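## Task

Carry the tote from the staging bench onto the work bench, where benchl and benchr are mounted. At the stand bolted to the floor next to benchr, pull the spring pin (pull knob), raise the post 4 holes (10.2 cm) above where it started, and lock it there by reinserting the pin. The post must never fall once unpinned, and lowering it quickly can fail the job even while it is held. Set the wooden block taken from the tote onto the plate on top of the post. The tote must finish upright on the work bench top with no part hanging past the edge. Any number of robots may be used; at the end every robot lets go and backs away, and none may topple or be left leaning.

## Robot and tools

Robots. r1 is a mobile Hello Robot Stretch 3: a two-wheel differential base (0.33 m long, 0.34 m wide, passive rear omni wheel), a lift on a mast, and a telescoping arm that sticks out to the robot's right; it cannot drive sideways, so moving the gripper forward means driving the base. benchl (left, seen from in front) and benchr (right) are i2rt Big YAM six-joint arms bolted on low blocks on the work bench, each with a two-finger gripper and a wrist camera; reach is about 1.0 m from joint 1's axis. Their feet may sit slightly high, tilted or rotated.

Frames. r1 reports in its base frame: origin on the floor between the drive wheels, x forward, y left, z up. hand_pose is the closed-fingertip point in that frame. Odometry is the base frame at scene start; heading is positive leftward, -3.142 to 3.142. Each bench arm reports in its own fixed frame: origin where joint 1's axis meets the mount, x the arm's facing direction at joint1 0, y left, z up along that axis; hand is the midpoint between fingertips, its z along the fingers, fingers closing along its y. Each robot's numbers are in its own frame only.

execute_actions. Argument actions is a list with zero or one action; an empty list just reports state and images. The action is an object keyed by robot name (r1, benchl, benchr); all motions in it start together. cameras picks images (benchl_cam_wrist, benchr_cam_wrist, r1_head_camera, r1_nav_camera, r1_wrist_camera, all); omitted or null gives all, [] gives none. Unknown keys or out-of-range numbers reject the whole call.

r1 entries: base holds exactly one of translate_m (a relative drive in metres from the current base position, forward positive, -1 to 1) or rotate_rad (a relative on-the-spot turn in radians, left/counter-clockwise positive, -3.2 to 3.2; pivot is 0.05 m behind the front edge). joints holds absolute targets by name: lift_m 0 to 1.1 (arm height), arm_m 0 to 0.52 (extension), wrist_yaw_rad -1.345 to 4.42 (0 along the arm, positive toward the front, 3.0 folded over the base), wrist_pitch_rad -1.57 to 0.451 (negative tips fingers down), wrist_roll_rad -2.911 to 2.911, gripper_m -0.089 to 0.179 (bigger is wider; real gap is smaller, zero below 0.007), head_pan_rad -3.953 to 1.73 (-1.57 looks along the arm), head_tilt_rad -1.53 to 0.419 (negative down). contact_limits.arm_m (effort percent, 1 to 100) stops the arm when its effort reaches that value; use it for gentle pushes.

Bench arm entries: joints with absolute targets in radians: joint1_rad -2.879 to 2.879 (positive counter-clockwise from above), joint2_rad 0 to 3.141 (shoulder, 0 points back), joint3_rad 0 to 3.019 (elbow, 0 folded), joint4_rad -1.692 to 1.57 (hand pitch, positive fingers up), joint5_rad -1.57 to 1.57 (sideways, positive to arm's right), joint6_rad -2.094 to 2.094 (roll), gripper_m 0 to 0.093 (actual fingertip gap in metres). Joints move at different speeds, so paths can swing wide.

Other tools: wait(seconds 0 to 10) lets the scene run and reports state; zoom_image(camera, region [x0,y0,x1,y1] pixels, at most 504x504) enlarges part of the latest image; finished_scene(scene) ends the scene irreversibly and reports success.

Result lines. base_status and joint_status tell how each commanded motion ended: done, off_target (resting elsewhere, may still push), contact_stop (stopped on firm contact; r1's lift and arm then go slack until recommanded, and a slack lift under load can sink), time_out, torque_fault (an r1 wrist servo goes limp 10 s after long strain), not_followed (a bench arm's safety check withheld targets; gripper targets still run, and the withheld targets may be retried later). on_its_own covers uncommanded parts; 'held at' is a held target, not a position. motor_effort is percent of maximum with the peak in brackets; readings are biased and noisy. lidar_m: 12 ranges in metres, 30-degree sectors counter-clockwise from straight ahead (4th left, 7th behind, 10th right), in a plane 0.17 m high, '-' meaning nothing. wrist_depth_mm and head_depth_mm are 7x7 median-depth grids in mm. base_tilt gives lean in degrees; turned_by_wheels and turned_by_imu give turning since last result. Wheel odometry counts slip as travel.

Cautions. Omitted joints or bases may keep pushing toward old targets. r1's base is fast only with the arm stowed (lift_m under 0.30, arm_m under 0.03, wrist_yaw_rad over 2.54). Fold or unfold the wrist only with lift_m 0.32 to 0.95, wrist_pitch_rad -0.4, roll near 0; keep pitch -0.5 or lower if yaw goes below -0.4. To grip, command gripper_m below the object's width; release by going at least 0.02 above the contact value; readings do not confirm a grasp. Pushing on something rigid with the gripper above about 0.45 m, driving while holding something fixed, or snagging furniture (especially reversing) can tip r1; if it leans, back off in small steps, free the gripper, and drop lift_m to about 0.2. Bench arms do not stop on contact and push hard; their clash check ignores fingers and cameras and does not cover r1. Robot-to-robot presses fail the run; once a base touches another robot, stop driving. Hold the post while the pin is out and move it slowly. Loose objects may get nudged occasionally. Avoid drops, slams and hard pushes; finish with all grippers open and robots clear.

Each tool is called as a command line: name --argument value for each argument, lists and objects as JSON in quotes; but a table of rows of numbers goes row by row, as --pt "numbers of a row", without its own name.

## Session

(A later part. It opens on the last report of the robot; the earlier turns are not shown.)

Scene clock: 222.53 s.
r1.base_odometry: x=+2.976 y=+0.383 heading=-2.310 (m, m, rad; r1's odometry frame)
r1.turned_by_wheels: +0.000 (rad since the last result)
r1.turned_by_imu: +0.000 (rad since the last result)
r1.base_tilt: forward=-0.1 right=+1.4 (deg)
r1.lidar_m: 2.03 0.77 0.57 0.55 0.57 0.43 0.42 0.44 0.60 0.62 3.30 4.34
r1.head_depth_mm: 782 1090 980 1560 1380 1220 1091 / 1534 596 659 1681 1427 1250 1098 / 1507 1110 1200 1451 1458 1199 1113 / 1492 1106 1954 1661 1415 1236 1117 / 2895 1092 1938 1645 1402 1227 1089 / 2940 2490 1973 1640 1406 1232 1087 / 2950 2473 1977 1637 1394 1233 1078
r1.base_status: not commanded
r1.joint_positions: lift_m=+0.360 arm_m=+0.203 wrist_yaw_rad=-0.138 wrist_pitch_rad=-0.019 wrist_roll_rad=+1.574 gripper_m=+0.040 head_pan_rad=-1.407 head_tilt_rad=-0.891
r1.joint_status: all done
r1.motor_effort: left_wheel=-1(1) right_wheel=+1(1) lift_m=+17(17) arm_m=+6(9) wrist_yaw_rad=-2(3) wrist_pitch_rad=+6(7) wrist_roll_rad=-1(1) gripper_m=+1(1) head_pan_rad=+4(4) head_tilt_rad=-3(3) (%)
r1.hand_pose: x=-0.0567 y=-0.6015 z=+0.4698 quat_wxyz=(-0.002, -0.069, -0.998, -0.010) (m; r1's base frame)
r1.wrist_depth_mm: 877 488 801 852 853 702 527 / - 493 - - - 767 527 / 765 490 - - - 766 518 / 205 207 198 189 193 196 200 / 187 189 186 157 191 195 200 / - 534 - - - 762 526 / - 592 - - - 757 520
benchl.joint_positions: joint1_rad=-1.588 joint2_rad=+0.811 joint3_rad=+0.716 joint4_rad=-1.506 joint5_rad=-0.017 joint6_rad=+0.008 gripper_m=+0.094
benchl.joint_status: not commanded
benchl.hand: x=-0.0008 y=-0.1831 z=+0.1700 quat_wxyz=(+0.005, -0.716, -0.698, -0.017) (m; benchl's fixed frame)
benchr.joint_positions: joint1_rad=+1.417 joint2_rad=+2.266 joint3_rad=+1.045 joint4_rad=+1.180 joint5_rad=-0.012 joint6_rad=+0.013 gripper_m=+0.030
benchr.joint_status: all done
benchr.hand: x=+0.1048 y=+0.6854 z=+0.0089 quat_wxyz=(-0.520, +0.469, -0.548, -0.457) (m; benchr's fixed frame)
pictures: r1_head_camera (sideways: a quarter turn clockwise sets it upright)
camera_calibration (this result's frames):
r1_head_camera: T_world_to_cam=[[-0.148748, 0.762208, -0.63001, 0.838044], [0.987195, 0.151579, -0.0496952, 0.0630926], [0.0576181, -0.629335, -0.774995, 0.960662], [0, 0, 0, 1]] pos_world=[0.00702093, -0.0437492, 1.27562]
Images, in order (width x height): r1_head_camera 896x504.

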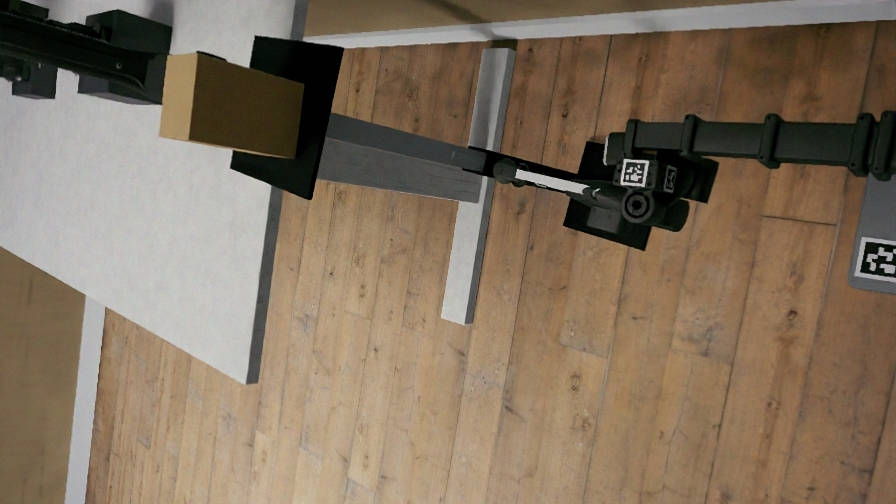

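execute_actions --actions '[{"benchr":{"joints":{"joint2_rad":2.14,"joint4_rad":1.225}}}]' --cameras '[]'

execute_actions --actions '[{"r1":{"joints":{"gripper_m":-0.085}},"benchr":{"joints":{"joint4_rad":1.215,"joint2_rad":2.242}}}]' --cameras '[]'

execute_actions --actions '[{"r1":{"base":{"translate_m":0.002},"joints":{"arm_m":0.188}},"benchr":{"joints":{"joint2_rad":2.252}}}]' --cameras '["r1_wrist_camera","r1_head_camera"]'

Scene clock: 224.33 s.
r1.base_odometry: x=+2.976 y=+0.383 heading=-2.310 (m, m, rad; r1's odometry frame)
r1.turned_by_wheels: +0.000 (rad since the last result)
r1.turned_by_imu: +0.000 (rad since the last result)
r1.base_tilt: forward=-0.1 right=+1.3 (deg)
r1.lidar_m: 2.03 0.77 0.56 0.55 0.57 0.43 0.42 0.44 0.60 0.62 3.32 4.35
r1.head_depth_mm: 784 1089 982 1552 1379 1218 1088 / 1535 597 657 1681 1432 1243 1105 / 1518 1110 1198 1444 1460 1200 1114 / 1500 1104 1956 1668 1426 1234 1118 / 2890 1101 1939 1659 1406 1234 1094 / 2958 2491 1984 1645 1401 1230 1089 / 2999 2452 1967 1635 1397 1222 1086
r1.base_status: not commanded
r1.joint_positions: lift_m=+0.360 arm_m=+0.203 wrist_yaw_rad=-0.138 wrist_pitch_rad=-0.019 wrist_roll_rad=+1.574 gripper_m=+0.040 head_pan_rad=-1.407 head_tilt_rad=-0.891
r1.joint_status: not commanded
r1.motor_effort: left_wheel=-1(1) right_wheel=+1(1) lift_m=+17(17) arm_m=+6(7) wrist_yaw_rad=-2(2) wrist_pitch_rad=+6(6) wrist_roll_rad=-2(2) gripper_m=-1(0) head_pan_rad=+4(4) head_tilt_rad=-3(3) (%)
r1.hand_pose: x=-0.0567 y=-0.6015 z=+0.4698 quat_wxyz=(-0.002, -0.069, -0.998, -0.010) (m; r1's base frame)
r1.wrist_depth_mm: 868 493 806 864 857 708 520 / - 484 - - - 746 514 / 767 489 - - - 765 525 / 205 207 198 190 192 196 200 / 187 188 186 156 190 196 200 / - 536 - - - 757 526 / - 586 - - - 765 530
benchl.joint_positions: joint1_rad=-1.588 joint2_rad=+0.811 joint3_rad=+0.716 joint4_rad=-1.506 joint5_rad=-0.017 joint6_rad=+0.008 gripper_m=+0.094
benchl.joint_status: not commanded
benchl.hand: x=-0.0008 y=-0.1831 z=+0.1700 quat_wxyz=(+0.005, -0.716, -0.698, -0.017) (m; benchl's fixed frame)
benchr.joint_positions: joint1_rad=+1.417 joint2_rad=+2.255 joint3_rad=+1.045 joint4_rad=+1.173 joint5_rad=-0.012 joint6_rad=+0.013 gripper_m=+0.030
benchr.joint_status: all done
benchr.hand: x=+0.1050 y=+0.6866 z=+0.0141 quat_wxyz=(-0.521, +0.468, -0.547, -0.458) (m; benchr's fixed frame)
pictures: none
No camera images: the call's "cameras" was empty. Leave "cameras" out to get every camera's image.

Scene clock: 226.07 s.
r1.base_odometry: x=+2.976 y=+0.383 heading=-2.310 (m, m, rad; r1's odometry frame)
r1.turned_by_wheels: +0.000 (rad since the last result)
r1.turned_by_imu: +0.000 (rad since the last result)
r1.base_tilt: forward=-0.1 right=+1.3 (deg)
r1.lidar_m: 2.02 0.77 0.57 0.55 0.57 0.43 0.42 0.43 0.60 0.62 3.31 4.32
r1.head_depth_mm: 785 1089 981 1560 1377 1223 1091 / 1537 597 660 1669 1431 1250 1107 / 1512 1116 1229 1452 1443 1198 1122 / 1507 1107 1945 1670 1427 1239 1119 / 2892 1101 1929 1655 1415 1231 1090 / 2942 2512 1995 1644 1404 1235 1088 / 2963 2488 1960 1644 1395 1226 1089
r1.base_status: not commanded
r1.joint_positions: lift_m=+0.360 arm_m=+0.203 wrist_yaw_rad=-0.140 wrist_pitch_rad=-0.014 wrist_roll_rad=+1.577 gripper_m=-0.083 head_pan_rad=-1.407 head_tilt_rad=-0.891
r1.joint_status: all done
r1.motor_effort: left_wheel=-1(1) right_wheel=-3(3) lift_m=+17(17) arm_m=+12(12) wrist_yaw_rad=+0(2) wrist_pitch_rad=+4(6) wrist_roll_rad=-3(2) gripper_m=-40(99) head_pan_rad=+4(4) head_tilt_rad=-3(3) (%)
r1.hand_pose: x=-0.0570 y=-0.6010 z=+0.4710 quat_wxyz=(-0.003, -0.070, -0.998, -0.007) (m; r1's base frame)
r1.wrist_depth_mm: 862 472 803 871 855 721 522 / - 483 - - - 770 522 / 779 483 - - - 756 516 / 203 204 191 186 189 193 196 / 188 190 185 151 194 195 202 / - 527 805 - - 773 529 / - 482 - - - 772 530
benchl.joint_positions: joint1_rad=-1.588 joint2_rad=+0.811 joint3_rad=+0.716 joint4_rad=-1.506 joint5_rad=-0.017 joint6_rad=+0.008 gripper_m=+0.094
benchl.joint_status: not commanded
benchl.hand: x=-0.0008 y=-0.1831 z=+0.1700 quat_wxyz=(+0.005, -0.716, -0.698, -0.017) (m; benchl's fixed frame)
benchr.joint_positions: joint1_rad=+1.417 joint2_rad=+2.261 joint3_rad=+1.045 joint4_rad=+1.173 joint5_rad=-0.012 joint6_rad=+0.013 gripper_m=+0.030
benchr.joint_status: all done
benchr.hand: x=+0.1049 y=+0.6860 z=+0.0107 quat_wxyz=(-0.520, +0.469, -0.549, -0.457) (m; benchr's fixed frame)
pictures: none
No camera images: the call's "cameras" was empty. Leave "cameras" out to get every camera's image.

Scene clock: 227.60 s.
r1.base_odometry: x=+2.974 y=+0.382 heading=-2.310 (m, m, rad; r1's odometry frame)
r1.turned_by_wheels: +0.000 (rad since the last result)
r1.turned_by_imu: +0.000 (rad since the last result)
r1.base_tilt: forward=+0.0 right=+1.4 (deg)
r1.lidar_m: 2.02 0.77 0.57 0.55 0.57 0.43 0.42 0.44 0.61 0.62 3.32 4.34
r1.head_depth_mm: 788 1088 978 1574 1380 1230 1088 / 1525 600 659 1633 1432 1250 1109 / 1516 1113 1220 1470 1422 1193 1115 / 1497 1105 1937 1660 1413 1239 1113 / 2926 1095 1939 1658 1406 1233 1093 / 2927 2486 1966 1650 1414 1231 1088 / 2963 2455 1963 1631 1403 1226 1088
r1.base_status: done
r1.joint_positions: lift_m=+0.360 arm_m=+0.189 wrist_yaw_rad=-0.129 wrist_pitch_rad=-0.020 wrist_roll_rad=+1.573 gripper_m=-0.076 head_pan_rad=-1.407 head_tilt_rad=-0.891
r1.joint_status: all done
r1.on_its_own: gripper_m is held at -0.078, not at your -0.085, by its stall guard, which is still easing
r1.motor_effort: left_wheel=+2(5) right_wheel=-1(4) lift_m=+17(17) arm_m=-10(18) wrist_yaw_rad=-10(9) wrist_pitch_rad=+6(8) wrist_roll_rad=-1(2) gripper_m=-37(42) head_pan_rad=+4(5) head_tilt_rad=-3(3) (%)
r1.hand_pose: x=-0.0542 y=-0.5877 z=+0.4697 quat_wxyz=(-0.002, -0.064, -0.998, -0.010) (m; r1's base frame)
r1.wrist_depth_mm: 922 489 823 901 893 724 514 / - 486 - - - 745 523 / 782 542 - - - 771 527 / 197 198 199 199 202 207 212 / - 446 436 160 207 210 217 / - 543 748 - - 759 518 / - 529 - - - 729 530
benchl.joint_positions: joint1_rad=-1.588 joint2_rad=+0.811 joint3_rad=+0.716 joint4_rad=-1.506 joint5_rad=-0.017 joint6_rad=+0.008 gripper_m=+0.094
benchl.joint_status: not commanded
benchl.hand: x=-0.0008 y=-0.1831 z=+0.1700 quat_wxyz=(+0.005, -0.716, -0.698, -0.017) (m; benchl's fixed frame)
benchr.joint_positions: joint1_rad=+1.417 joint2_rad=+2.265 joint3_rad=+1.045 joint4_rad=+1.177 joint5_rad=-0.012 joint6_rad=+0.013 gripper_m=+0.030
benchr.joint_status: all done
benchr.hand: x=+0.1048 y=+0.6855 z=+0.0087 quat_wxyz=(-0.519, +0.469, -0.549, -0.457) (m; benchr's fixed frame)
pictures: r1_head_camera (sideways: a quarter turn clockwise sets it upright), r1_wrist_camera
camera_calibration (this result's frames):
r1_head_camera: T_world_to_cam=[[-0.148851, 0.762347, -0.629818, 0.837794], [0.987178, 0.151692, -0.0496981, 0.0630964], [0.0576512, -0.62914, -0.775151, 0.960865], [0, 0, 0, 1]] pos_world=[0.00702434, -0.0437427, 1.27561]
r1_wrist_camera: T_world_to_cam=[[-0.0345957, 0.0415488, -0.998537, 0.488621], [0.99709, 0.0693522, -0.0316598, 0.140031], [0.0679354, -0.996727, -0.0438272, -0.395545], [0, 0, 0, 1]] pos_world=[-0.0958475, -0.424263, 0.475004]
Images, in order (width x height): r1_head_camera 896x504, r1_wrist_camera 644x364.

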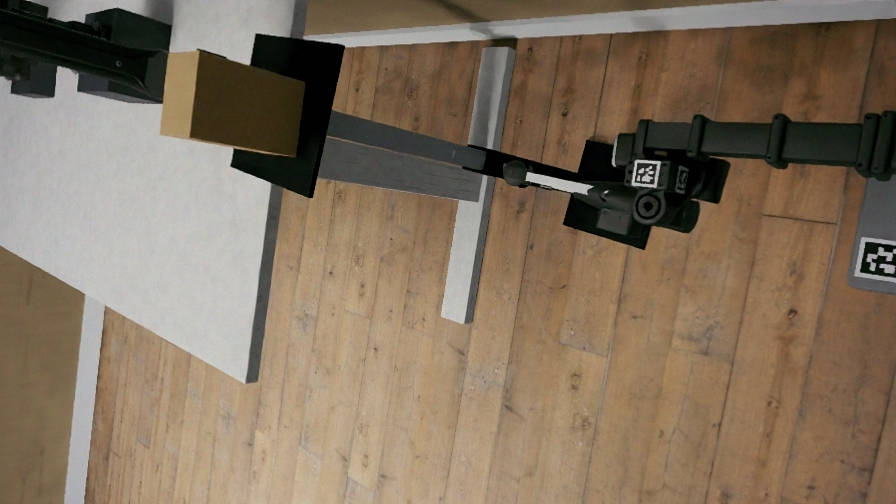

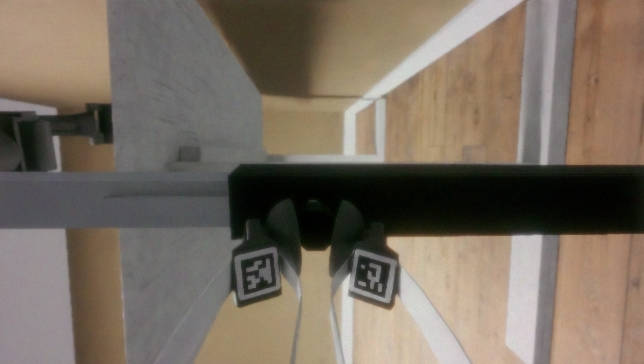

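execute_actions --actions '[{"benchr":{"joints":{"joint2_rad":2.14,"joint4_rad":1.225}},"r1":{"joints":{"gripper_m":0.05}}}]' --cameras '["r1_wrist_camera"]'

execute_actions --actions '[{"benchr":{"joints":{"joint2_rad":2.242,"joint4_rad":1.215}},"r1":{"joints":{"arm_m":0.204}}}]' --cameras '[]'

execute_actions --actions '[{"r1":{"joints":{"gripper_m":-0.085}}}]' --cameras '[]'

execute_actions --actions '[{"r1":{"joints":{"arm_m":0.18}}}]' --cameras '["r1_wrist_camera"]'

execute_actions --actions '[{"benchr":{"joints":{"joint2_rad":2.14,"joint4_rad":1.17}}}]' --cameras '["r1_wrist_camera"]'

Scene clock: 232.67 s.
r1.base_odometry: x=+2.974 y=+0.382 heading=-2.310 (m, m, rad; r1's odometry frame)
r1.turned_by_wheels: +0.000 (rad since the last result)
r1.turned_by_imu: +0.000 (rad since the last result)
r1.base_tilt: forward=+0.0 right=+1.4 (deg)
r1.lidar_m: 2.02 0.77 0.57 0.55 0.57 0.44 0.42 0.44 0.60 0.62 3.32 4.33
r1.head_depth_mm: 786 1052 979 1571 1373 1229 1096 / 1516 599 656 1640 1425 1249 1102 / 1511 1109 1231 1459 1426 1195 1119 / 1499 1105 1945 1662 1416 1239 1115 / 2907 1101 1945 1644 1413 1229 1088 / 2944 2477 1974 1640 1402 1229 1087 / 2977 2483 1975 1636 1400 1224 1088
r1.base_status: not commanded
r1.joint_positions: lift_m=+0.360 arm_m=+0.188 wrist_yaw_rad=-0.137 wrist_pitch_rad=-0.022 wrist_roll_rad=+1.573 gripper_m=+0.050 head_pan_rad=-1.407 head_tilt_rad=-0.891
r1.joint_status: all done
r1.motor_effort: left_wheel=+0(2) right_wheel=+0(1) lift_m=+17(17) arm_m=-3(9) wrist_yaw_rad=-3(9) wrist_pitch_rad=+7(7) wrist_roll_rad=-1(1) gripper_m=+1(79) head_pan_rad=+4(4) head_tilt_rad=-3(3) (%)
r1.hand_pose: x=-0.0562 y=-0.5866 z=+0.4690 quat_wxyz=(-0.002, -0.068, -0.998, -0.011) (m; r1's base frame)
r1.wrist_depth_mm: 869 501 811 890 858 723 515 / - 492 - - - 768 519 / 785 548 - - - 765 518 / 203 205 205 200 204 208 213 / - 456 206 201 207 213 218 / - 535 - - - 777 522 / - 606 - - - 659 520
benchl.joint_positions: joint1_rad=-1.588 joint2_rad=+0.811 joint3_rad=+0.716 joint4_rad=-1.506 joint5_rad=-0.017 joint6_rad=+0.008 gripper_m=+0.094
benchl.joint_status: not commanded
benchl.hand: x=-0.0008 y=-0.1831 z=+0.1700 quat_wxyz=(+0.005, -0.716, -0.698, -0.017) (m; benchl's fixed frame)
benchr.joint_positions: joint1_rad=+1.417 joint2_rad=+2.255 joint3_rad=+1.045 joint4_rad=+1.172 joint5_rad=-0.012 joint6_rad=+0.014 gripper_m=+0.030
benchr.joint_status: all done
benchr.hand: x=+0.1050 y=+0.6866 z=+0.0143 quat_wxyz=(-0.521, +0.468, -0.547, -0.458) (m; benchr's fixed frame)
pictures: r1_wrist_camera
camera_calibration (this result's frames):
r1_wrist_camera: T_world_to_cam=[[-0.0338882, 0.0445065, -0.998434, 0.48954], [0.997632, 0.0613257, -0.0311273, 0.13705], [0.0598443, -0.997125, -0.0464794, -0.393783], [0, 0, 0, 1]] pos_world=[-0.0965698, -0.422843, 0.474736]
Images, in order (width x height): r1_wrist_camera 644x364.

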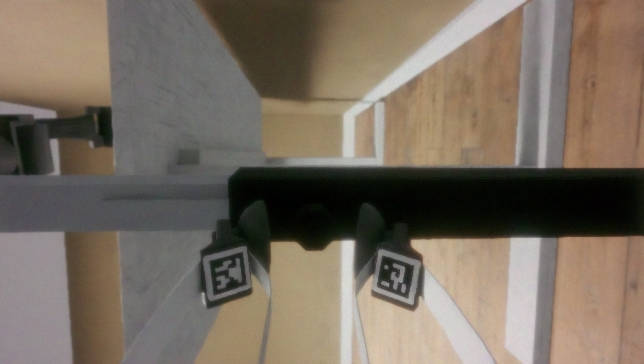

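Scene clock: 233.63 s.
r1.base_odometry: x=+2.974 y=+0.382 heading=-2.310 (m, m, rad; r1's odometry frame)
r1.turned_by_wheels: +0.000 (rad since the last result)
r1.turned_by_imu: +0.000 (rad since the last result)
r1.base_tilt: forward=+0.0 right=+1.3 (deg)
r1.lidar_m: 2.03 0.77 0.57 0.55 0.57 0.43 0.42 0.44 0.60 0.62 3.32 4.31
r1.head_depth_mm: 781 1087 978 1568 1376 1229 1088 / 1520 600 658 1642 1431 1245 1098 / 1513 1112 1222 1465 1452 1195 1120 / 1498 1105 1948 1657 1430 1235 1118 / 2932 1099 1944 1646 1409 1233 1092 / 2938 2491 1978 1642 1408 1226 1090 / 3010 2493 1981 1640 1397 1221 1085
r1.base_status: not commanded
r1.joint_positions: lift_m=+0.360 arm_m=+0.203 wrist_yaw_rad=-0.138 wrist_pitch_rad=-0.020 wrist_roll_rad=+1.573 gripper_m=+0.050 head_pan_rad=-1.407 head_tilt_rad=-0.891
r1.joint_status: all done
r1.motor_effort: left_wheel=+0(0) right_wheel=+0(0) lift_m=+17(17) arm_m=+6(6) wrist_yaw_rad=-2(3) wrist_pitch_rad=+6(7) wrist_roll_rad=-1(1) gripper_m=+0(1) head_pan_rad=+5(4) head_tilt_rad=-3(2) (%)
r1.hand_pose: x=-0.0566 y=-0.6015 z=+0.4696 quat_wxyz=(-0.002, -0.069, -0.998, -0.010) (m; r1's base frame)
r1.wrist_depth_mm: 881 484 798 882 850 708 529 / - 495 - - - 765 514 / 804 496 - - - 751 524 / 194 196 193 182 189 192 196 / 187 189 185 155 191 196 200 / - 536 - - - 772 530 / - 598 - - - 675 520
benchl.joint_positions: joint1_rad=-1.588 joint2_rad=+0.811 joint3_rad=+0.716 joint4_rad=-1.506 joint5_rad=-0.017 joint6_rad=+0.008 gripper_m=+0.094
benchl.joint_status: not commanded
benchl.hand: x=-0.0008 y=-0.1831 z=+0.1700 quat_wxyz=(+0.005, -0.716, -0.698, -0.017) (m; benchl's fixed frame)
benchr.joint_positions: joint1_rad=+1.417 joint2_rad=+2.261 joint3_rad=+1.045 joint4_rad=+1.173 joint5_rad=-0.012 joint6_rad=+0.014 gripper_m=+0.030
benchr.joint_status: all done
benchr.hand: x=+0.1049 y=+0.6860 z=+0.0107 quat_wxyz=(-0.520, +0.469, -0.549, -0.457) (m; benchr's fixed frame)
pictures: none
No camera images: the call's "cameras" was empty. Leave "cameras" out to get every camera's image.

Scene clock: 235.47 s.
r1.base_odometry: x=+2.974 y=+0.382 heading=-2.310 (m, m, rad; r1's odometry frame)
r1.turned_by_wheels: +0.000 (rad since the last result)
r1.turned_by_imu: +0.000 (rad since the last result)
r1.base_tilt: forward=-0.1 right=+1.2 (deg)
r1.lidar_m: 2.02 0.77 0.57 0.55 0.57 0.44 0.42 0.44 0.60 0.62 3.34 4.32
r1.head_depth_mm: 785 1091 985 1573 1379 1230 1088 / 1537 599 660 1646 1431 1246 1101 / 1512 1112 1224 1461 1447 1195 1124 / 1506 1110 1938 1663 1422 1235 1114 / 2897 1092 1947 1640 1414 1233 1092 / 2966 2481 1986 1646 1412 1225 1084 / 2995 2486 1960 1636 1407 1228 1088
r1.base_status: not commanded
r1.joint_positions: lift_m=+0.360 arm_m=+0.202 wrist_yaw_rad=-0.139 wrist_pitch_rad=-0.013 wrist_roll_rad=+1.582 gripper_m=-0.083 head_pan_rad=-1.407 head_tilt_rad=-0.891
r1.joint_status: all done
r1.on_its_own: arm_m is at rest, and its effort (+15) is outside its rest range (-14 to +14)
r1.motor_effort: left_wheel=+0(0) right_wheel=-6(6) lift_m=+17(17) arm_m=+15(15) wrist_yaw_rad=-1(2) wrist_pitch_rad=+4(6) wrist_roll_rad=-5(5) gripper_m=-41(99) head_pan_rad=+4(4) head_tilt_rad=-3(3) (%)
r1.hand_pose: x=-0.0569 y=-0.6008 z=+0.4715 quat_wxyz=(-0.006, -0.070, -0.998, -0.006) (m; r1's base frame)
r1.wrist_depth_mm: 869 478 798 891 881 729 527 / - 484 - - - 746 525 / 767 478 - - - 773 526 / 193 194 193 186 190 193 196 / 190 192 193 151 194 197 200 / - 530 796 - - 779 532 / - 505 - - - 775 532
benchl.joint_positions: joint1_rad=-1.588 joint2_rad=+0.811 joint3_rad=+0.716 joint4_rad=-1.506 joint5_rad=-0.017 joint6_rad=+0.008 gripper_m=+0.094
benchl.joint_status: not commanded
benchl.hand: x=-0.0008 y=-0.1831 z=+0.1700 quat_wxyz=(+0.005, -0.716, -0.698, -0.017) (m; benchl's fixed frame)
benchr.joint_positions: joint1_rad=+1.417 joint2_rad=+2.261 joint3_rad=+1.045 joint4_rad=+1.173 joint5_rad=-0.012 joint6_rad=+0.014 gripper_m=+0.030
benchr.joint_status: not commanded
benchr.hand: x=+0.1049 y=+0.6860 z=+0.0107 quat_wxyz=(-0.520, +0.469, -0.549, -0.457) (m; benchr's fixed frame)
pictures: none
No camera images: the call's "cameras" was empty. Leave "cameras" out to get every camera's image.

Scene clock: 236.93 s.
r1.base_odometry: x=+2.974 y=+0.382 heading=-2.310 (m, m, rad; r1's odometry frame)
r1.turned_by_wheels: +0.000 (rad since the last result)
r1.turned_by_imu: +0.000 (rad since the last result)
r1.base_tilt: forward=+0.0 right=+1.3 (deg)
r1.lidar_m: 2.02 0.77 0.57 0.55 0.57 0.44 0.42 0.44 0.60 0.62 3.31 4.34
r1.head_depth_mm: 785 1048 980 1579 1379 1222 1090 / 1526 599 657 1638 1427 1244 1103 / 1508 1112 1227 1457 1427 1199 1120 / 1498 1104 1955 1652 1419 1235 1115 / 2920 1094 1946 1652 1412 1233 1089 / 2960 2495 1993 1646 1413 1226 1087 / 2994 2454 1964 1632 1399 1222 1087
r1.base_status: not commanded
r1.joint_positions: lift_m=+0.360 arm_m=+0.180 wrist_yaw_rad=-0.118 wrist_pitch_rad=-0.021 wrist_roll_rad=+1.576 gripper_m=-0.077 head_pan_rad=-1.407 head_tilt_rad=-0.891
r1.joint_status: all done
r1.on_its_own: gripper_m is held at -0.078, not at your -0.085, by its stall guard, which is still easing; wrist_yaw_rad is at rest, and its effort (-17) is outside its rest range (-12 to +12)
r1.motor_effort: left_wheel=+4(7) right_wheel=-8(9) lift_m=+17(17) arm_m=-4(15) wrist_yaw_rad=-17(17) wrist_pitch_rad=+7(7) wrist_roll_rad=-2(5) gripper_m=-33(40) head_pan_rad=+4(4) head_tilt_rad=-3(3) (%)
r1.hand_pose: x=-0.0516 y=-0.5793 z=+0.4693 quat_wxyz=(-0.003, -0.059, -0.998, -0.011) (m; r1's base frame)
r1.wrist_depth_mm: 933 494 833 894 928 760 521 / - 537 - - - 751 532 / 767 557 - - - 764 522 / 204 205 206 205 210 213 221 / - 493 779 - - 620 479 / - 592 786 - - 704 518 / - 587 - - - 713 522
benchl.joint_positions: joint1_rad=-1.588 joint2_rad=+0.811 joint3_rad=+0.716 joint4_rad=-1.506 joint5_rad=-0.017 joint6_rad=+0.008 gripper_m=+0.094
benchl.joint_status: not commanded
benchl.hand: x=-0.0008 y=-0.1831 z=+0.1700 quat_wxyz=(+0.005, -0.716, -0.698, -0.017) (m; benchl's fixed frame)
benchr.joint_positions: joint1_rad=+1.417 joint2_rad=+2.261 joint3_rad=+1.045 joint4_rad=+1.173 joint5_rad=-0.012 joint6_rad=+0.014 gripper_m=+0.030
benchr.joint_status: not commanded
benchr.hand: x=+0.1049 y=+0.6860 z=+0.0107 quat_wxyz=(-0.520, +0.469, -0.549, -0.457) (m; benchr's fixed frame)
pictures: r1_wrist_camera
camera_calibration (this result's frames):
r1_wrist_camera: T_world_to_cam=[[-0.0321645, 0.0426813, -0.998571, 0.488692], [0.996422, 0.0794927, -0.0286976, 0.141298], [0.0781542, -0.995921, -0.0450855, -0.385782], [0, 0, 0, 1]] pos_world=[-0.0949238, -0.416299, 0.474655]
Images, in order (width x height): r1_wrist_camera 644x364.

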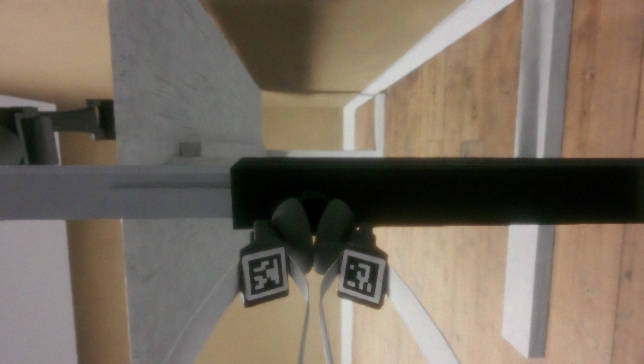

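Scene clock: 237.60 s.
r1.base_odometry: x=+2.974 y=+0.382 heading=-2.310 (m, m, rad; r1's odometry frame)
r1.turned_by_wheels: +0.000 (rad since the last result)
r1.turned_by_imu: +0.000 (rad since the last result)
r1.base_tilt: forward=-0.1 right=+1.3 (deg)
r1.lidar_m: 2.02 0.77 0.57 0.55 0.57 0.44 0.42 0.44 0.60 0.62 3.33 4.34
r1.head_depth_mm: 785 1050 978 1573 1379 1228 1081 / 1523 598 656 1633 1434 1242 1105 / 1507 1109 1222 1464 1425 1196 1116 / 1492 1104 1943 1662 1420 1228 1116 / 2879 1092 1932 1653 1416 1226 1091 / 2919 2486 1987 1649 1411 1225 1087 / 2952 2471 1970 1636 1391 1226 1083
r1.base_status: not commanded
r1.joint_positions: lift_m=+0.360 arm_m=+0.180 wrist_yaw_rad=-0.118 wrist_pitch_rad=-0.021 wrist_roll_rad=+1.576 gripper_m=-0.073 head_pan_rad=-1.407 head_tilt_rad=-0.891
r1.joint_status: not commanded
r1.on_its_own: gripper_m is held at -0.075, not at your -0.085, by its stall guard, which is still easing; wrist_yaw_rad is at rest, and its effort (-17) is outside its rest range (-12 to +12)
r1.motor_effort: left_wheel=+4(4) right_wheel=-8(8) lift_m=+17(17) arm_m=-4(4) wrist_yaw_rad=-17(18) wrist_pitch_rad=+7(7) wrist_roll_rad=-2(3) gripper_m=-31(32) head_pan_rad=+5(4) head_tilt_rad=-3(3) (%)
r1.hand_pose: x=-0.0516 y=-0.5793 z=+0.4693 quat_wxyz=(-0.003, -0.059, -0.998, -0.011) (m; r1's base frame)
r1.wrist_depth_mm: 959 496 853 912 941 759 521 / - 537 - - - 750 529 / 774 548 - - - 745 523 / 206 206 205 205 211 216 220 / - 485 773 - - 612 478 / - 585 762 - - 703 529 / - 605 - - - 705 526
benchl.joint_positions: joint1_rad=-1.588 joint2_rad=+0.811 joint3_rad=+0.716 joint4_rad=-1.506 joint5_rad=-0.017 joint6_rad=+0.008 gripper_m=+0.094
benchl.joint_status: not commanded
benchl.hand: x=-0.0008 y=-0.1831 z=+0.1700 quat_wxyz=(+0.005, -0.716, -0.698, -0.017) (m; benchl's fixed frame)
benchr.joint_positions: joint1_rad=+1.417 joint2_rad=+2.253 joint3_rad=+1.045 joint4_rad=+1.162 joint5_rad=-0.012 joint6_rad=+0.017 gripper_m=+0.030
benchr.joint_status: all done
benchr.hand: x=+0.1051 y=+0.6867 z=+0.0131 quat_wxyz=(-0.518, +0.469, -0.551, -0.457) (m; benchr's fixed frame)
pictures: r1_wrist_camera
camera_calibration (this result's frames):
r1_wrist_camera: T_world_to_cam=[[-0.0321645, 0.0426816, -0.998571, 0.488692], [0.996422, 0.0794923, -0.0286976, 0.141298], [0.0781538, -0.995921, -0.0450857, -0.385782], [0, 0, 0, 1]] pos_world=[-0.0949239, -0.416299, 0.474655]
Images, in order (width x height): r1_wrist_camera 644x364.

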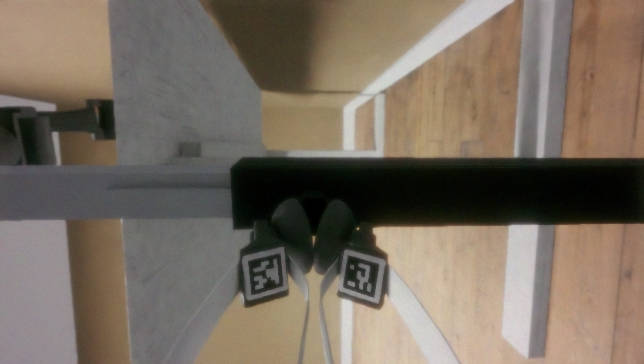

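execute_actions --actions '[{"benchr":{"joints":{"joint2_rad":2.242,"joint4_rad":1.215}},"r1":{"joints":{"gripper_m":-0.089}}}]' --cameras '[]'

execute_actions --actions '[{"r1":{"joints":{"arm_m":0.17}}}]' --cameras '["r1_wrist_camera"]'

execute_actions --actions '[{"benchr":{"joints":{"joint2_rad":2.14,"joint4_rad":1.2}}}]' --cameras '["r1_wrist_camera","r1_head_camera"]'

Scene clock: 239.30 s.
r1.base_odometry: x=+2.974 y=+0.382 heading=-2.310 (m, m, rad; r1's odometry frame)
r1.turned_by_wheels: +0.000 (rad since the last result)
r1.turned_by_imu: +0.000 (rad since the last result)
r1.base_tilt: forward=+0.0 right=+1.3 (deg)
r1.lidar_m: 2.02 0.77 0.57 0.55 0.57 0.44 0.42 0.44 0.60 0.62 3.32 4.33
r1.head_depth_mm: 786 1089 982 1564 1378 1227 1086 / 1526 599 658 1630 1430 1250 1105 / 1510 1111 1224 1457 1424 1190 1116 / 1488 1111 1944 1666 1414 1231 1111 / 2869 1096 1954 1641 1412 1231 1093 / 2937 2492 1988 1654 1415 1229 1089 / 2950 2471 1977 1648 1403 1228 1088
r1.base_status: not commanded
r1.joint_positions: lift_m=+0.360 arm_m=+0.180 wrist_yaw_rad=-0.118 wrist_pitch_rad=-0.021 wrist_roll_rad=+1.576 gripper_m=-0.087 head_pan_rad=-1.407 head_tilt_rad=-0.891
r1.joint_status: all done
r1.on_its_own: wrist_yaw_rad is at rest, and its effort (-17) is outside its rest range (-12 to +12)
r1.motor_effort: left_wheel=+4(4) right_wheel=-8(8) lift_m=+17(17) arm_m=-4(4) wrist_yaw_rad=-17(17) wrist_pitch_rad=+7(7) wrist_roll_rad=-2(2) gripper_m=-37(99) head_pan_rad=+4(4) head_tilt_rad=-3(3) (%)
r1.hand_pose: x=-0.0516 y=-0.5793 z=+0.4693 quat_wxyz=(-0.003, -0.059, -0.998, -0.011) (m; r1's base frame)
r1.wrist_depth_mm: 959 499 832 906 948 759 516 / - 543 - - - 741 523 / 762 547 - - - 763 524 / 206 207 207 205 211 215 220 / - 492 782 - - 627 482 / - 587 764 - - 717 519 / - 589 - - - 717 521
benchl.joint_positions: joint1_rad=-1.588 joint2_rad=+0.811 joint3_rad=+0.716 joint4_rad=-1.506 joint5_rad=-0.017 joint6_rad=+0.008 gripper_m=+0.094
benchl.joint_status: not commanded
benchl.hand: x=-0.0008 y=-0.1831 z=+0.1700 quat_wxyz=(+0.005, -0.716, -0.698, -0.017) (m; benchl's fixed frame)
benchr.joint_positions: joint1_rad=+1.417 joint2_rad=+2.261 joint3_rad=+1.045 joint4_rad=+1.173 joint5_rad=-0.012 joint6_rad=+0.016 gripper_m=+0.030
benchr.joint_status: all done
benchr.hand: x=+0.1050 y=+0.6859 z=+0.0102 quat_wxyz=(-0.519, +0.468, -0.550, -0.457) (m; benchr's fixed frame)
pictures: none
No camera images: the call's "cameras" was empty. Leave "cameras" out to get every camera's image.

Scene clock: 240.13 s.
r1.base_odometry: x=+2.974 y=+0.382 heading=-2.310 (m, m, rad; r1's odometry frame)
r1.turned_by_wheels: +0.000 (rad since the last result)
r1.turned_by_imu: +0.000 (rad since the last result)
r1.base_tilt: forward=-0.1 right=+1.3 (deg)
r1.lidar_m: 2.03 0.77 0.57 0.55 0.57 0.44 0.42 0.44 0.61 0.62 3.30 4.35
r1.head_depth_mm: 785 1083 980 1561 1378 1223 1089 / 1531 597 658 1643 1435 1250 1101 / 1505 1108 1228 1463 1417 - 1122 / 1495 1100 1939 1660 1421 1223 1112 / 2883 1096 1955 1646 1409 1234 1094 / 2953 2471 1994 1640 1404 1220 1085 / 2974 2477 1980 1640 1394 1224 1086
r1.base_status: not commanded
r1.joint_positions: lift_m=+0.360 arm_m=+0.171 wrist_yaw_rad=-0.119 wrist_pitch_rad=-0.021 wrist_roll_rad=+1.576 gripper_m=-0.084 head_pan_rad=-1.407 head_tilt_rad=-0.891
r1.joint_status: all done
r1.on_its_own: wrist_yaw_rad is at rest, and its effort (-16) is outside its rest range (-12 to +12)
r1.motor_effort: left_wheel=+4(4) right_wheel=-7(8) lift_m=+17(17) arm_m=-6(6) wrist_yaw_rad=-16(18) wrist_pitch_rad=+7(7) wrist_roll_rad=-2(2) gripper_m=-33(37) head_pan_rad=+4(5) head_tilt_rad=-3(3) (%)
r1.hand_pose: x=-0.0518 y=-0.5694 z=+0.4693 quat_wxyz=(-0.003, -0.060, -0.998, -0.011) (m; r1's base frame)
r1.wrist_depth_mm: 949 542 845 927 922 741 524 / - 531 - - - 753 522 / 460 541 - - - 767 520 / 215 216 217 215 221 225 231 / - 535 753 - - 670 506 / - 598 771 - - 720 533 / - 588 - - - 733 527
benchl.joint_positions: joint1_rad=-1.588 joint2_rad=+0.811 joint3_rad=+0.716 joint4_rad=-1.506 joint5_rad=-0.017 joint6_rad=+0.008 gripper_m=+0.094
benchl.joint_status: not commanded
benchl.hand: x=-0.0008 y=-0.1831 z=+0.1700 quat_wxyz=(+0.005, -0.716, -0.698, -0.017) (m; benchl's fixed frame)
benchr.joint_positions: joint1_rad=+1.417 joint2_rad=+2.261 joint3_rad=+1.045 joint4_rad=+1.173 joint5_rad=-0.012 joint6_rad=+0.016 gripper_m=+0.030
benchr.joint_status: not commanded
benchr.hand: x=+0.1050 y=+0.6859 z=+0.0102 quat_wxyz=(-0.519, +0.468, -0.550, -0.457) (m; benchr's fixed frame)
pictures: r1_wrist_camera
camera_calibration (this result's frames):
r1_wrist_camera: T_world_to_cam=[[-0.0321317, 0.0427065, -0.998571, 0.488282], [0.996484, 0.0787199, -0.0286979, 0.140277], [0.0773818, -0.995982, -0.0450858, -0.376057], [0, 0, 0, 1]] pos_world=[-0.0949943, -0.406441, 0.474655]
Images, in order (width x height): r1_wrist_camera 644x364.

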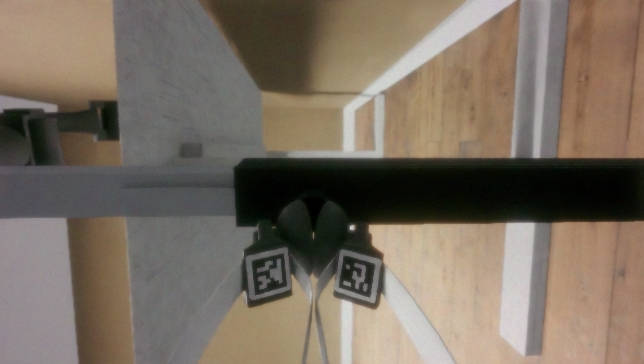

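Scene clock: 240.80 s.
r1.base_odometry: x=+2.974 y=+0.382 heading=-2.310 (m, m, rad; r1's odometry frame)
r1.turned_by_wheels: +0.000 (rad since the last result)
r1.turned_by_imu: +0.000 (rad since the last result)
r1.base_tilt: forward=+0.0 right=+1.3 (deg)
r1.lidar_m: 2.03 0.77 0.57 0.55 0.57 0.43 0.42 0.44 0.61 0.62 3.33 4.34
r1.head_depth_mm: 788 1052 976 1573 1374 1227 1092 / 1520 599 655 1633 1429 1243 1102 / 1505 1110 1230 1467 1414 - 1117 / 1499 1104 1940 1663 1410 1224 1116 / 2888 1095 1939 1661 1410 1234 1092 / 2928 2490 1983 1638 1408 1225 1096 / 2993 2485 1980 1638 1400 1217 1086
r1.base_status: not commanded
r1.joint_positions: lift_m=+0.360 arm_m=+0.171 wrist_yaw_rad=-0.119 wrist_pitch_rad=-0.021 wrist_roll_rad=+1.576 gripper_m=-0.081 head_pan_rad=-1.407 head_tilt_rad=-0.891
r1.joint_status: not commanded
r1.on_its_own: gripper_m is held at -0.082, not at your -0.089, by its stall guard, which is still easing; wrist_yaw_rad is at rest, and its effort (-17) is outside its rest range (-12 to +12)
r1.motor_effort: left_wheel=+4(4) right_wheel=-6(6) lift_m=+17(17) arm_m=-6(6) wrist_yaw_rad=-17(17) wrist_pitch_rad=+7(7) wrist_roll_rad=-2(2) gripper_m=-32(36) head_pan_rad=+4(4) head_tilt_rad=-3(2) (%)
r1.hand_pose: x=-0.0518 y=-0.5694 z=+0.4693 quat_wxyz=(-0.003, -0.060, -0.998, -0.011) (m; r1's base frame)
r1.wrist_depth_mm: 924 540 849 936 907 752 529 / - 534 - - - 764 522 / 615 548 - - - 775 525 / 214 216 216 216 222 227 232 / - 530 765 - - 662 501 / - 602 756 - - 710 525 / - 586 - - - 732 517
benchl.joint_positions: joint1_rad=-1.588 joint2_rad=+0.811 joint3_rad=+0.716 joint4_rad=-1.506 joint5_rad=-0.017 joint6_rad=+0.008 gripper_m=+0.094
benchl.joint_status: not commanded
benchl.hand: x=-0.0008 y=-0.1831 z=+0.1700 quat_wxyz=(+0.005, -0.716, -0.698, -0.017) (m; benchl's fixed frame)
benchr.joint_positions: joint1_rad=+1.417 joint2_rad=+2.254 joint3_rad=+1.045 joint4_rad=+1.166 joint5_rad=-0.012 joint6_rad=+0.017 gripper_m=+0.030
benchr.joint_status: all done
benchr.hand: x=+0.1051 y=+0.6867 z=+0.0136 quat_wxyz=(-0.519, +0.468, -0.549, -0.458) (m; benchr's fixed frame)
pictures: r1_head_camera (sideways: a quarter turn clockwise sets it upright), r1_wrist_camera
camera_calibration (this result's frames):
r1_head_camera: T_world_to_cam=[[-0.148851, 0.762347, -0.629818, 0.837794], [0.987178, 0.151692, -0.0496981, 0.0630964], [0.0576512, -0.62914, -0.775151, 0.960865], [0, 0, 0, 1]] pos_world=[0.00702434, -0.0437427, 1.27561]
r1_wrist_camera: T_world_to_cam=[[-0.0321321, 0.0427039, -0.998571, 0.488281], [0.996484, 0.0787186, -0.0286986, 0.140277], [0.0773806, -0.995982, -0.0450831, -0.376058], [0, 0, 0, 1]] pos_world=[-0.0949944, -0.406441, 0.474655]
Images, in order (width x height): r1_head_camera 896x504, r1_wrist_camera 644x364.

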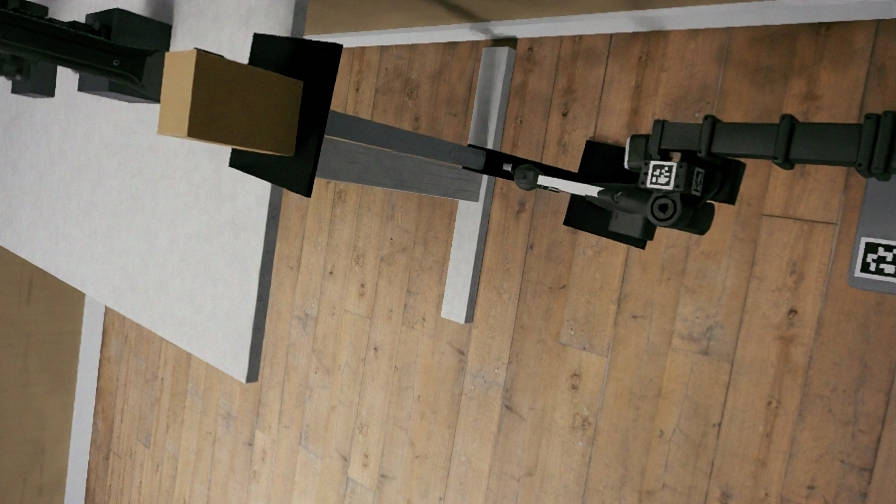

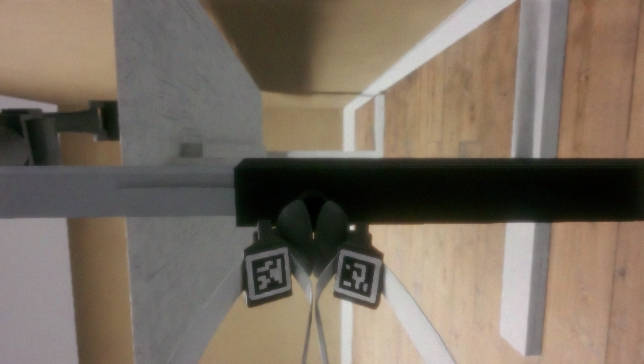

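zoom_image --camera "r1_head_camera" --region '[450,130,610,220]'

execute_actions --actions '[{"benchr":{"joints":{"joint2_rad":2.242,"joint4_rad":1.215}},"r1":{"joints":{"gripper_m":-0.088}}}]' --cameras '[]'

execute_actions --actions '[{"r1":{"joints":{"arm_m":0.16}}}]' --cameras '[]'

execute_actions --actions '[{"benchr":{"joints":{"joint2_rad":2.14,"joint4_rad":1.2}}}]' --cameras '["r1_wrist_camera","r1_head_camera"]'

zoom_image --camera "r1_head_camera" --region '[450,130,610,220]'

Region (450, 130, 610, 220) of r1_head_camera's 896x504 image, scaled by 3.150, with more detail than that image has; it fills the top 284 rows of this view, and the rest is white.

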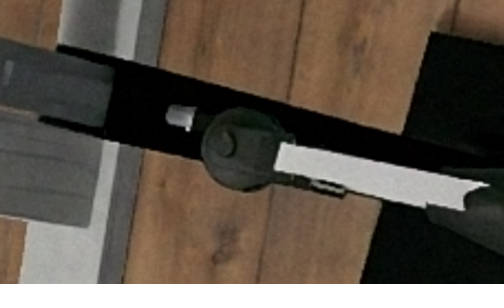

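Scene clock: 243.73 s.
r1.base_odometry: x=+2.974 y=+0.382 heading=-2.310 (m, m, rad; r1's odometry frame)
r1.turned_by_wheels: +0.000 (rad since the last result)
r1.turned_by_imu: +0.000 (rad since the last result)
r1.base_tilt: forward=-0.1 right=+1.4 (deg)
r1.lidar_m: 2.03 0.77 0.57 0.55 0.57 0.44 0.42 0.44 0.60 0.62 3.33 4.33
r1.head_depth_mm: 784 1090 981 1564 1381 1219 1085 / 1527 600 658 1641 1424 1247 1103 / 1508 1106 1222 1466 1417 - 1116 / 1502 1101 1947 1659 1422 1228 1111 / 2889 1097 1939 1643 1419 1233 1089 / 2924 2484 2000 1634 1404 1229 1088 / 2995 2502 1944 1636 1405 1220 1087
r1.base_status: not commanded
r1.joint_positions: lift_m=+0.360 arm_m=+0.171 wrist_yaw_rad=-0.119 wrist_pitch_rad=-0.021 wrist_roll_rad=+1.576 gripper_m=-0.086 head_pan_rad=-1.407 head_tilt_rad=-0.891
r1.joint_status: all done
r1.on_its_own: wrist_yaw_rad is at rest, and its effort (-17) is outside its rest range (-12 to +12)
r1.motor_effort: left_wheel=+4(4) right_wheel=-6(7) lift_m=+17(17) arm_m=-6(6) wrist_yaw_rad=-17(16) wrist_pitch_rad=+7(7) wrist_roll_rad=-2(2) gripper_m=-36(99) head_pan_rad=+5(5) head_tilt_rad=-3(3) (%)
r1.hand_pose: x=-0.0518 y=-0.5694 z=+0.4693 quat_wxyz=(-0.003, -0.060, -0.998, -0.011) (m; r1's base frame)
r1.wrist_depth_mm: 932 533 851 926 892 765 517 / - 538 - - - 767 524 / 464 548 - - - 765 528 / 215 215 214 216 220 225 230 / - 532 747 - - 651 511 / - 597 751 - - 701 527 / - 598 - - - 721 533
benchl.joint_positions: joint1_rad=-1.588 joint2_rad=+0.811 joint3_rad=+0.716 joint4_rad=-1.506 joint5_rad=-0.017 joint6_rad=+0.008 gripper_m=+0.094
benchl.joint_status: not commanded
benchl.hand: x=-0.0008 y=-0.1831 z=+0.1700 quat_wxyz=(+0.005, -0.716, -0.698, -0.017) (m; benchl's fixed frame)
benchr.joint_positions: joint1_rad=+1.417 joint2_rad=+2.261 joint3_rad=+1.045 joint4_rad=+1.173 joint5_rad=-0.012 joint6_rad=+0.016 gripper_m=+0.030
benchr.joint_status: all done
benchr.hand: x=+0.1050 y=+0.6859 z=+0.0102 quat_wxyz=(-0.519, +0.468, -0.550, -0.457) (m; benchr's fixed frame)
pictures: none
No camera images: the call's "cameras" was empty. Leave "cameras" out to get every camera's image.

Scene clock: 244.63 s.
r1.base_odometry: x=+2.974 y=+0.382 heading=-2.310 (m, m, rad; r1's odometry frame)
r1.turned_by_wheels: +0.000 (rad since the last result)
r1.turned_by_imu: +0.000 (rad since the last result)
r1.base_tilt: forward=-0.1 right=+1.3 (deg)
r1.lidar_m: 2.02 0.77 0.57 0.55 0.57 0.43 0.42 0.44 0.60 0.62 3.32 4.33
r1.head_depth_mm: 785 1086 984 1567 1370 1224 1090 / 1523 599 659 1634 1423 1247 1107 / 1514 1113 1221 1455 1388 - 1116 / 1493 1100 1929 1655 1410 1222 1116 / 2885 1097 1951 1652 1420 1230 1096 / 2952 2528 1978 1651 1404 1226 1089 / 2989 2467 1971 1642 1398 1219 1089
r1.base_status: not commanded
r1.joint_positions: lift_m=+0.360 arm_m=+0.160 wrist_yaw_rad=-0.137 wrist_pitch_rad=-0.020 wrist_roll_rad=+1.576 gripper_m=-0.083 head_pan_rad=-1.407 head_tilt_rad=-0.891
r1.joint_status: all done
r1.motor_effort: left_wheel=-1(4) right_wheel=+1(6) lift_m=+17(17) arm_m=-3(7) wrist_yaw_rad=-3(17) wrist_pitch_rad=+7(7) wrist_roll_rad=-2(2) gripper_m=-32(35) head_pan_rad=+4(4) head_tilt_rad=-3(3) (%)
r1.hand_pose: x=-0.0563 y=-0.5586 z=+0.4697 quat_wxyz=(-0.003, -0.068, -0.998, -0.010) (m; r1's base frame)
r1.wrist_depth_mm: 868 541 783 867 875 721 517 / - 537 - - - 756 521 / 813 589 - - - 750 521 / 226 227 230 228 234 239 242 / - 538 758 - - 635 478 / - 579 835 - - 700 534 / - 590 - - - 719 531
benchl.joint_positions: joint1_rad=-1.588 joint2_rad=+0.811 joint3_rad=+0.716 joint4_rad=-1.506 joint5_rad=-0.017 joint6_rad=+0.008 gripper_m=+0.094
benchl.joint_status: not commanded
benchl.hand: x=-0.0008 y=-0.1831 z=+0.1700 quat_wxyz=(+0.005, -0.716, -0.698, -0.017) (m; benchl's fixed frame)
benchr.joint_positions: joint1_rad=+1.417 joint2_rad=+2.261 joint3_rad=+1.045 joint4_rad=+1.173 joint5_rad=-0.012 joint6_rad=+0.016 gripper_m=+0.030
benchr.joint_status: not commanded
benchr.hand: x=+0.1050 y=+0.6859 z=+0.0102 quat_wxyz=(-0.519, +0.468, -0.550, -0.457) (m; benchr's fixed frame)
pictures: none
No camera images: the call's "cameras" was empty. Leave "cameras" out to get every camera's image.

Scene clock: 245.30 s.
r1.base_odometry: x=+2.974 y=+0.382 heading=-2.310 (m, m, rad; r1's odometry frame)
r1.turned_by_wheels: +0.000 (rad since the last result)
r1.turned_by_imu: +0.000 (rad since the last result)
r1.base_tilt: forward=-0.1 right=+1.3 (deg)
r1.lidar_m: 2.03 0.77 0.57 0.55 0.57 0.43 0.42 0.44 0.60 0.62 3.32 4.32
r1.head_depth_mm: 785 1049 981 1572 1376 1224 1087 / 1530 599 655 1642 1424 1240 1099 / 1510 1109 1219 1465 1375 - 1118 / 1491 1106 1953 1659 1419 1230 1116 / 2894 1098 1956 1662 1402 1234 1097 / 2941 2503 1990 1654 1403 1220 1085 / 2955 2500 1956 1632 1402 1221 1085
r1.base_status: not commanded
r1.joint_positions: lift_m=+0.360 arm_m=+0.160 wrist_yaw_rad=-0.137 wrist_pitch_rad=-0.020 wrist_roll_rad=+1.576 gripper_m=-0.080 head_pan_rad=-1.407 head_tilt_rad=-0.891
r1.joint_status: not commanded
r1.on_its_own: gripper_m is held at -0.081, not at your -0.088, by its stall guard, which is still easing
r1.motor_effort: left_wheel=-1(1) right_wheel=+1(1) lift_m=+18(17) arm_m=-3(3) wrist_yaw_rad=-3(3) wrist_pitch_rad=+6(6) wrist_roll_rad=-2(2) gripper_m=-29(28) head_pan_rad=+4(4) head_tilt_rad=-3(3) (%)
r1.hand_pose: x=-0.0563 y=-0.5586 z=+0.4697 quat_wxyz=(-0.003, -0.068, -0.998, -0.010) (m; r1's base frame)
r1.wrist_depth_mm: 856 535 813 854 851 702 525 / - 533 - - - 783 523 / 810 607 - - - 760 525 / 226 226 229 228 234 237 244 / - 531 769 - - 641 483 / - 590 835 - - 709 531 / - 596 - - - 714 525
benchl.joint_positions: joint1_rad=-1.588 joint2_rad=+0.811 joint3_rad=+0.716 joint4_rad=-1.506 joint5_rad=-0.017 joint6_rad=+0.008 gripper_m=+0.094
benchl.joint_status: not commanded
benchl.hand: x=-0.0008 y=-0.1831 z=+0.1700 quat_wxyz=(+0.005, -0.716, -0.698, -0.017) (m; benchl's fixed frame)
benchr.joint_positions: joint1_rad=+1.417 joint2_rad=+2.254 joint3_rad=+1.045 joint4_rad=+1.166 joint5_rad=-0.012 joint6_rad=+0.017 gripper_m=+0.030
benchr.joint_status: all done
benchr.hand: x=+0.1051 y=+0.6867 z=+0.0136 quat_wxyz=(-0.519, +0.468, -0.549, -0.458) (m; benchr's fixed frame)
pictures: r1_head_camera (sideways: a quarter turn clockwise sets it upright), r1_wrist_camera
camera_calibration (this result's frames):
r1_head_camera: T_world_to_cam=[[-0.148851, 0.762347, -0.629818, 0.837794], [0.987178, 0.151692, -0.0496981, 0.0630964], [0.0576513, -0.62914, -0.775151, 0.960865], [0, 0, 0, 1]] pos_world=[0.00702435, -0.0437427, 1.27561]
r1_wrist_camera: T_world_to_cam=[[-0.0319794, 0.0417301, -0.998617, 0.487571], [0.997704, 0.0610141, -0.0294005, 0.134429], [0.0597028, -0.997264, -0.0435855, -0.367331], [0, 0, 0, 1]] pos_world=[-0.0965978, -0.394875, 0.474839]
Images, in order (width x height): r1_head_camera 896x504, r1_wrist_camera 644x364.

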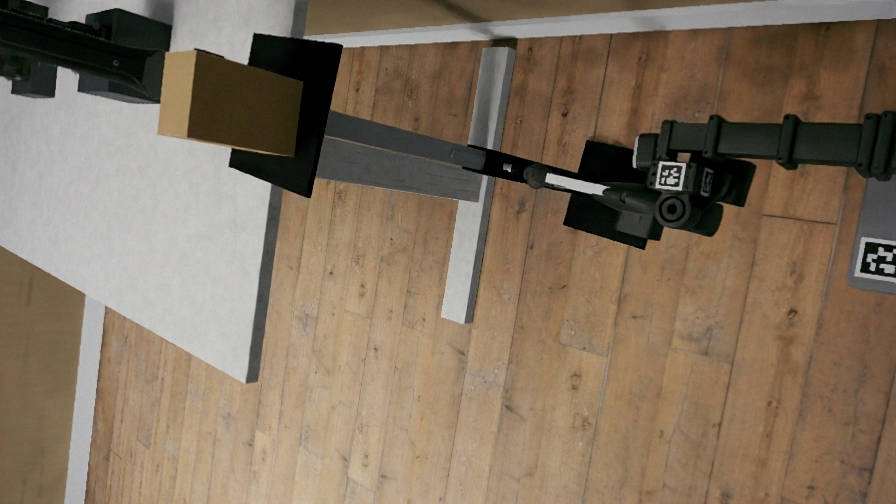

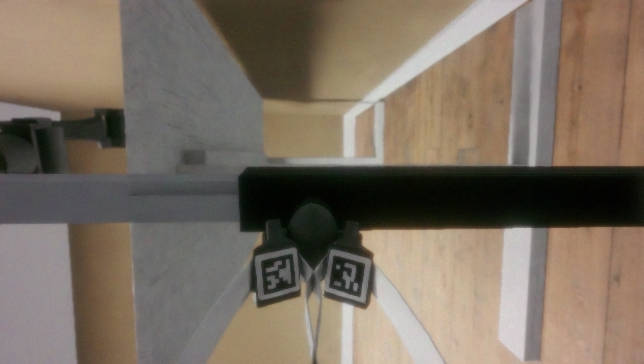

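Region (450, 130, 610, 220) of r1_head_camera's 896x504 image, scaled by 3.150, with more detail than that image has; it fills the top 284 rows of this view, and the rest is white.

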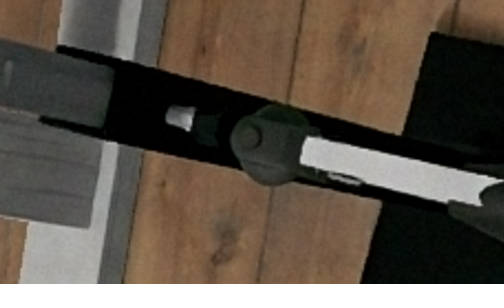

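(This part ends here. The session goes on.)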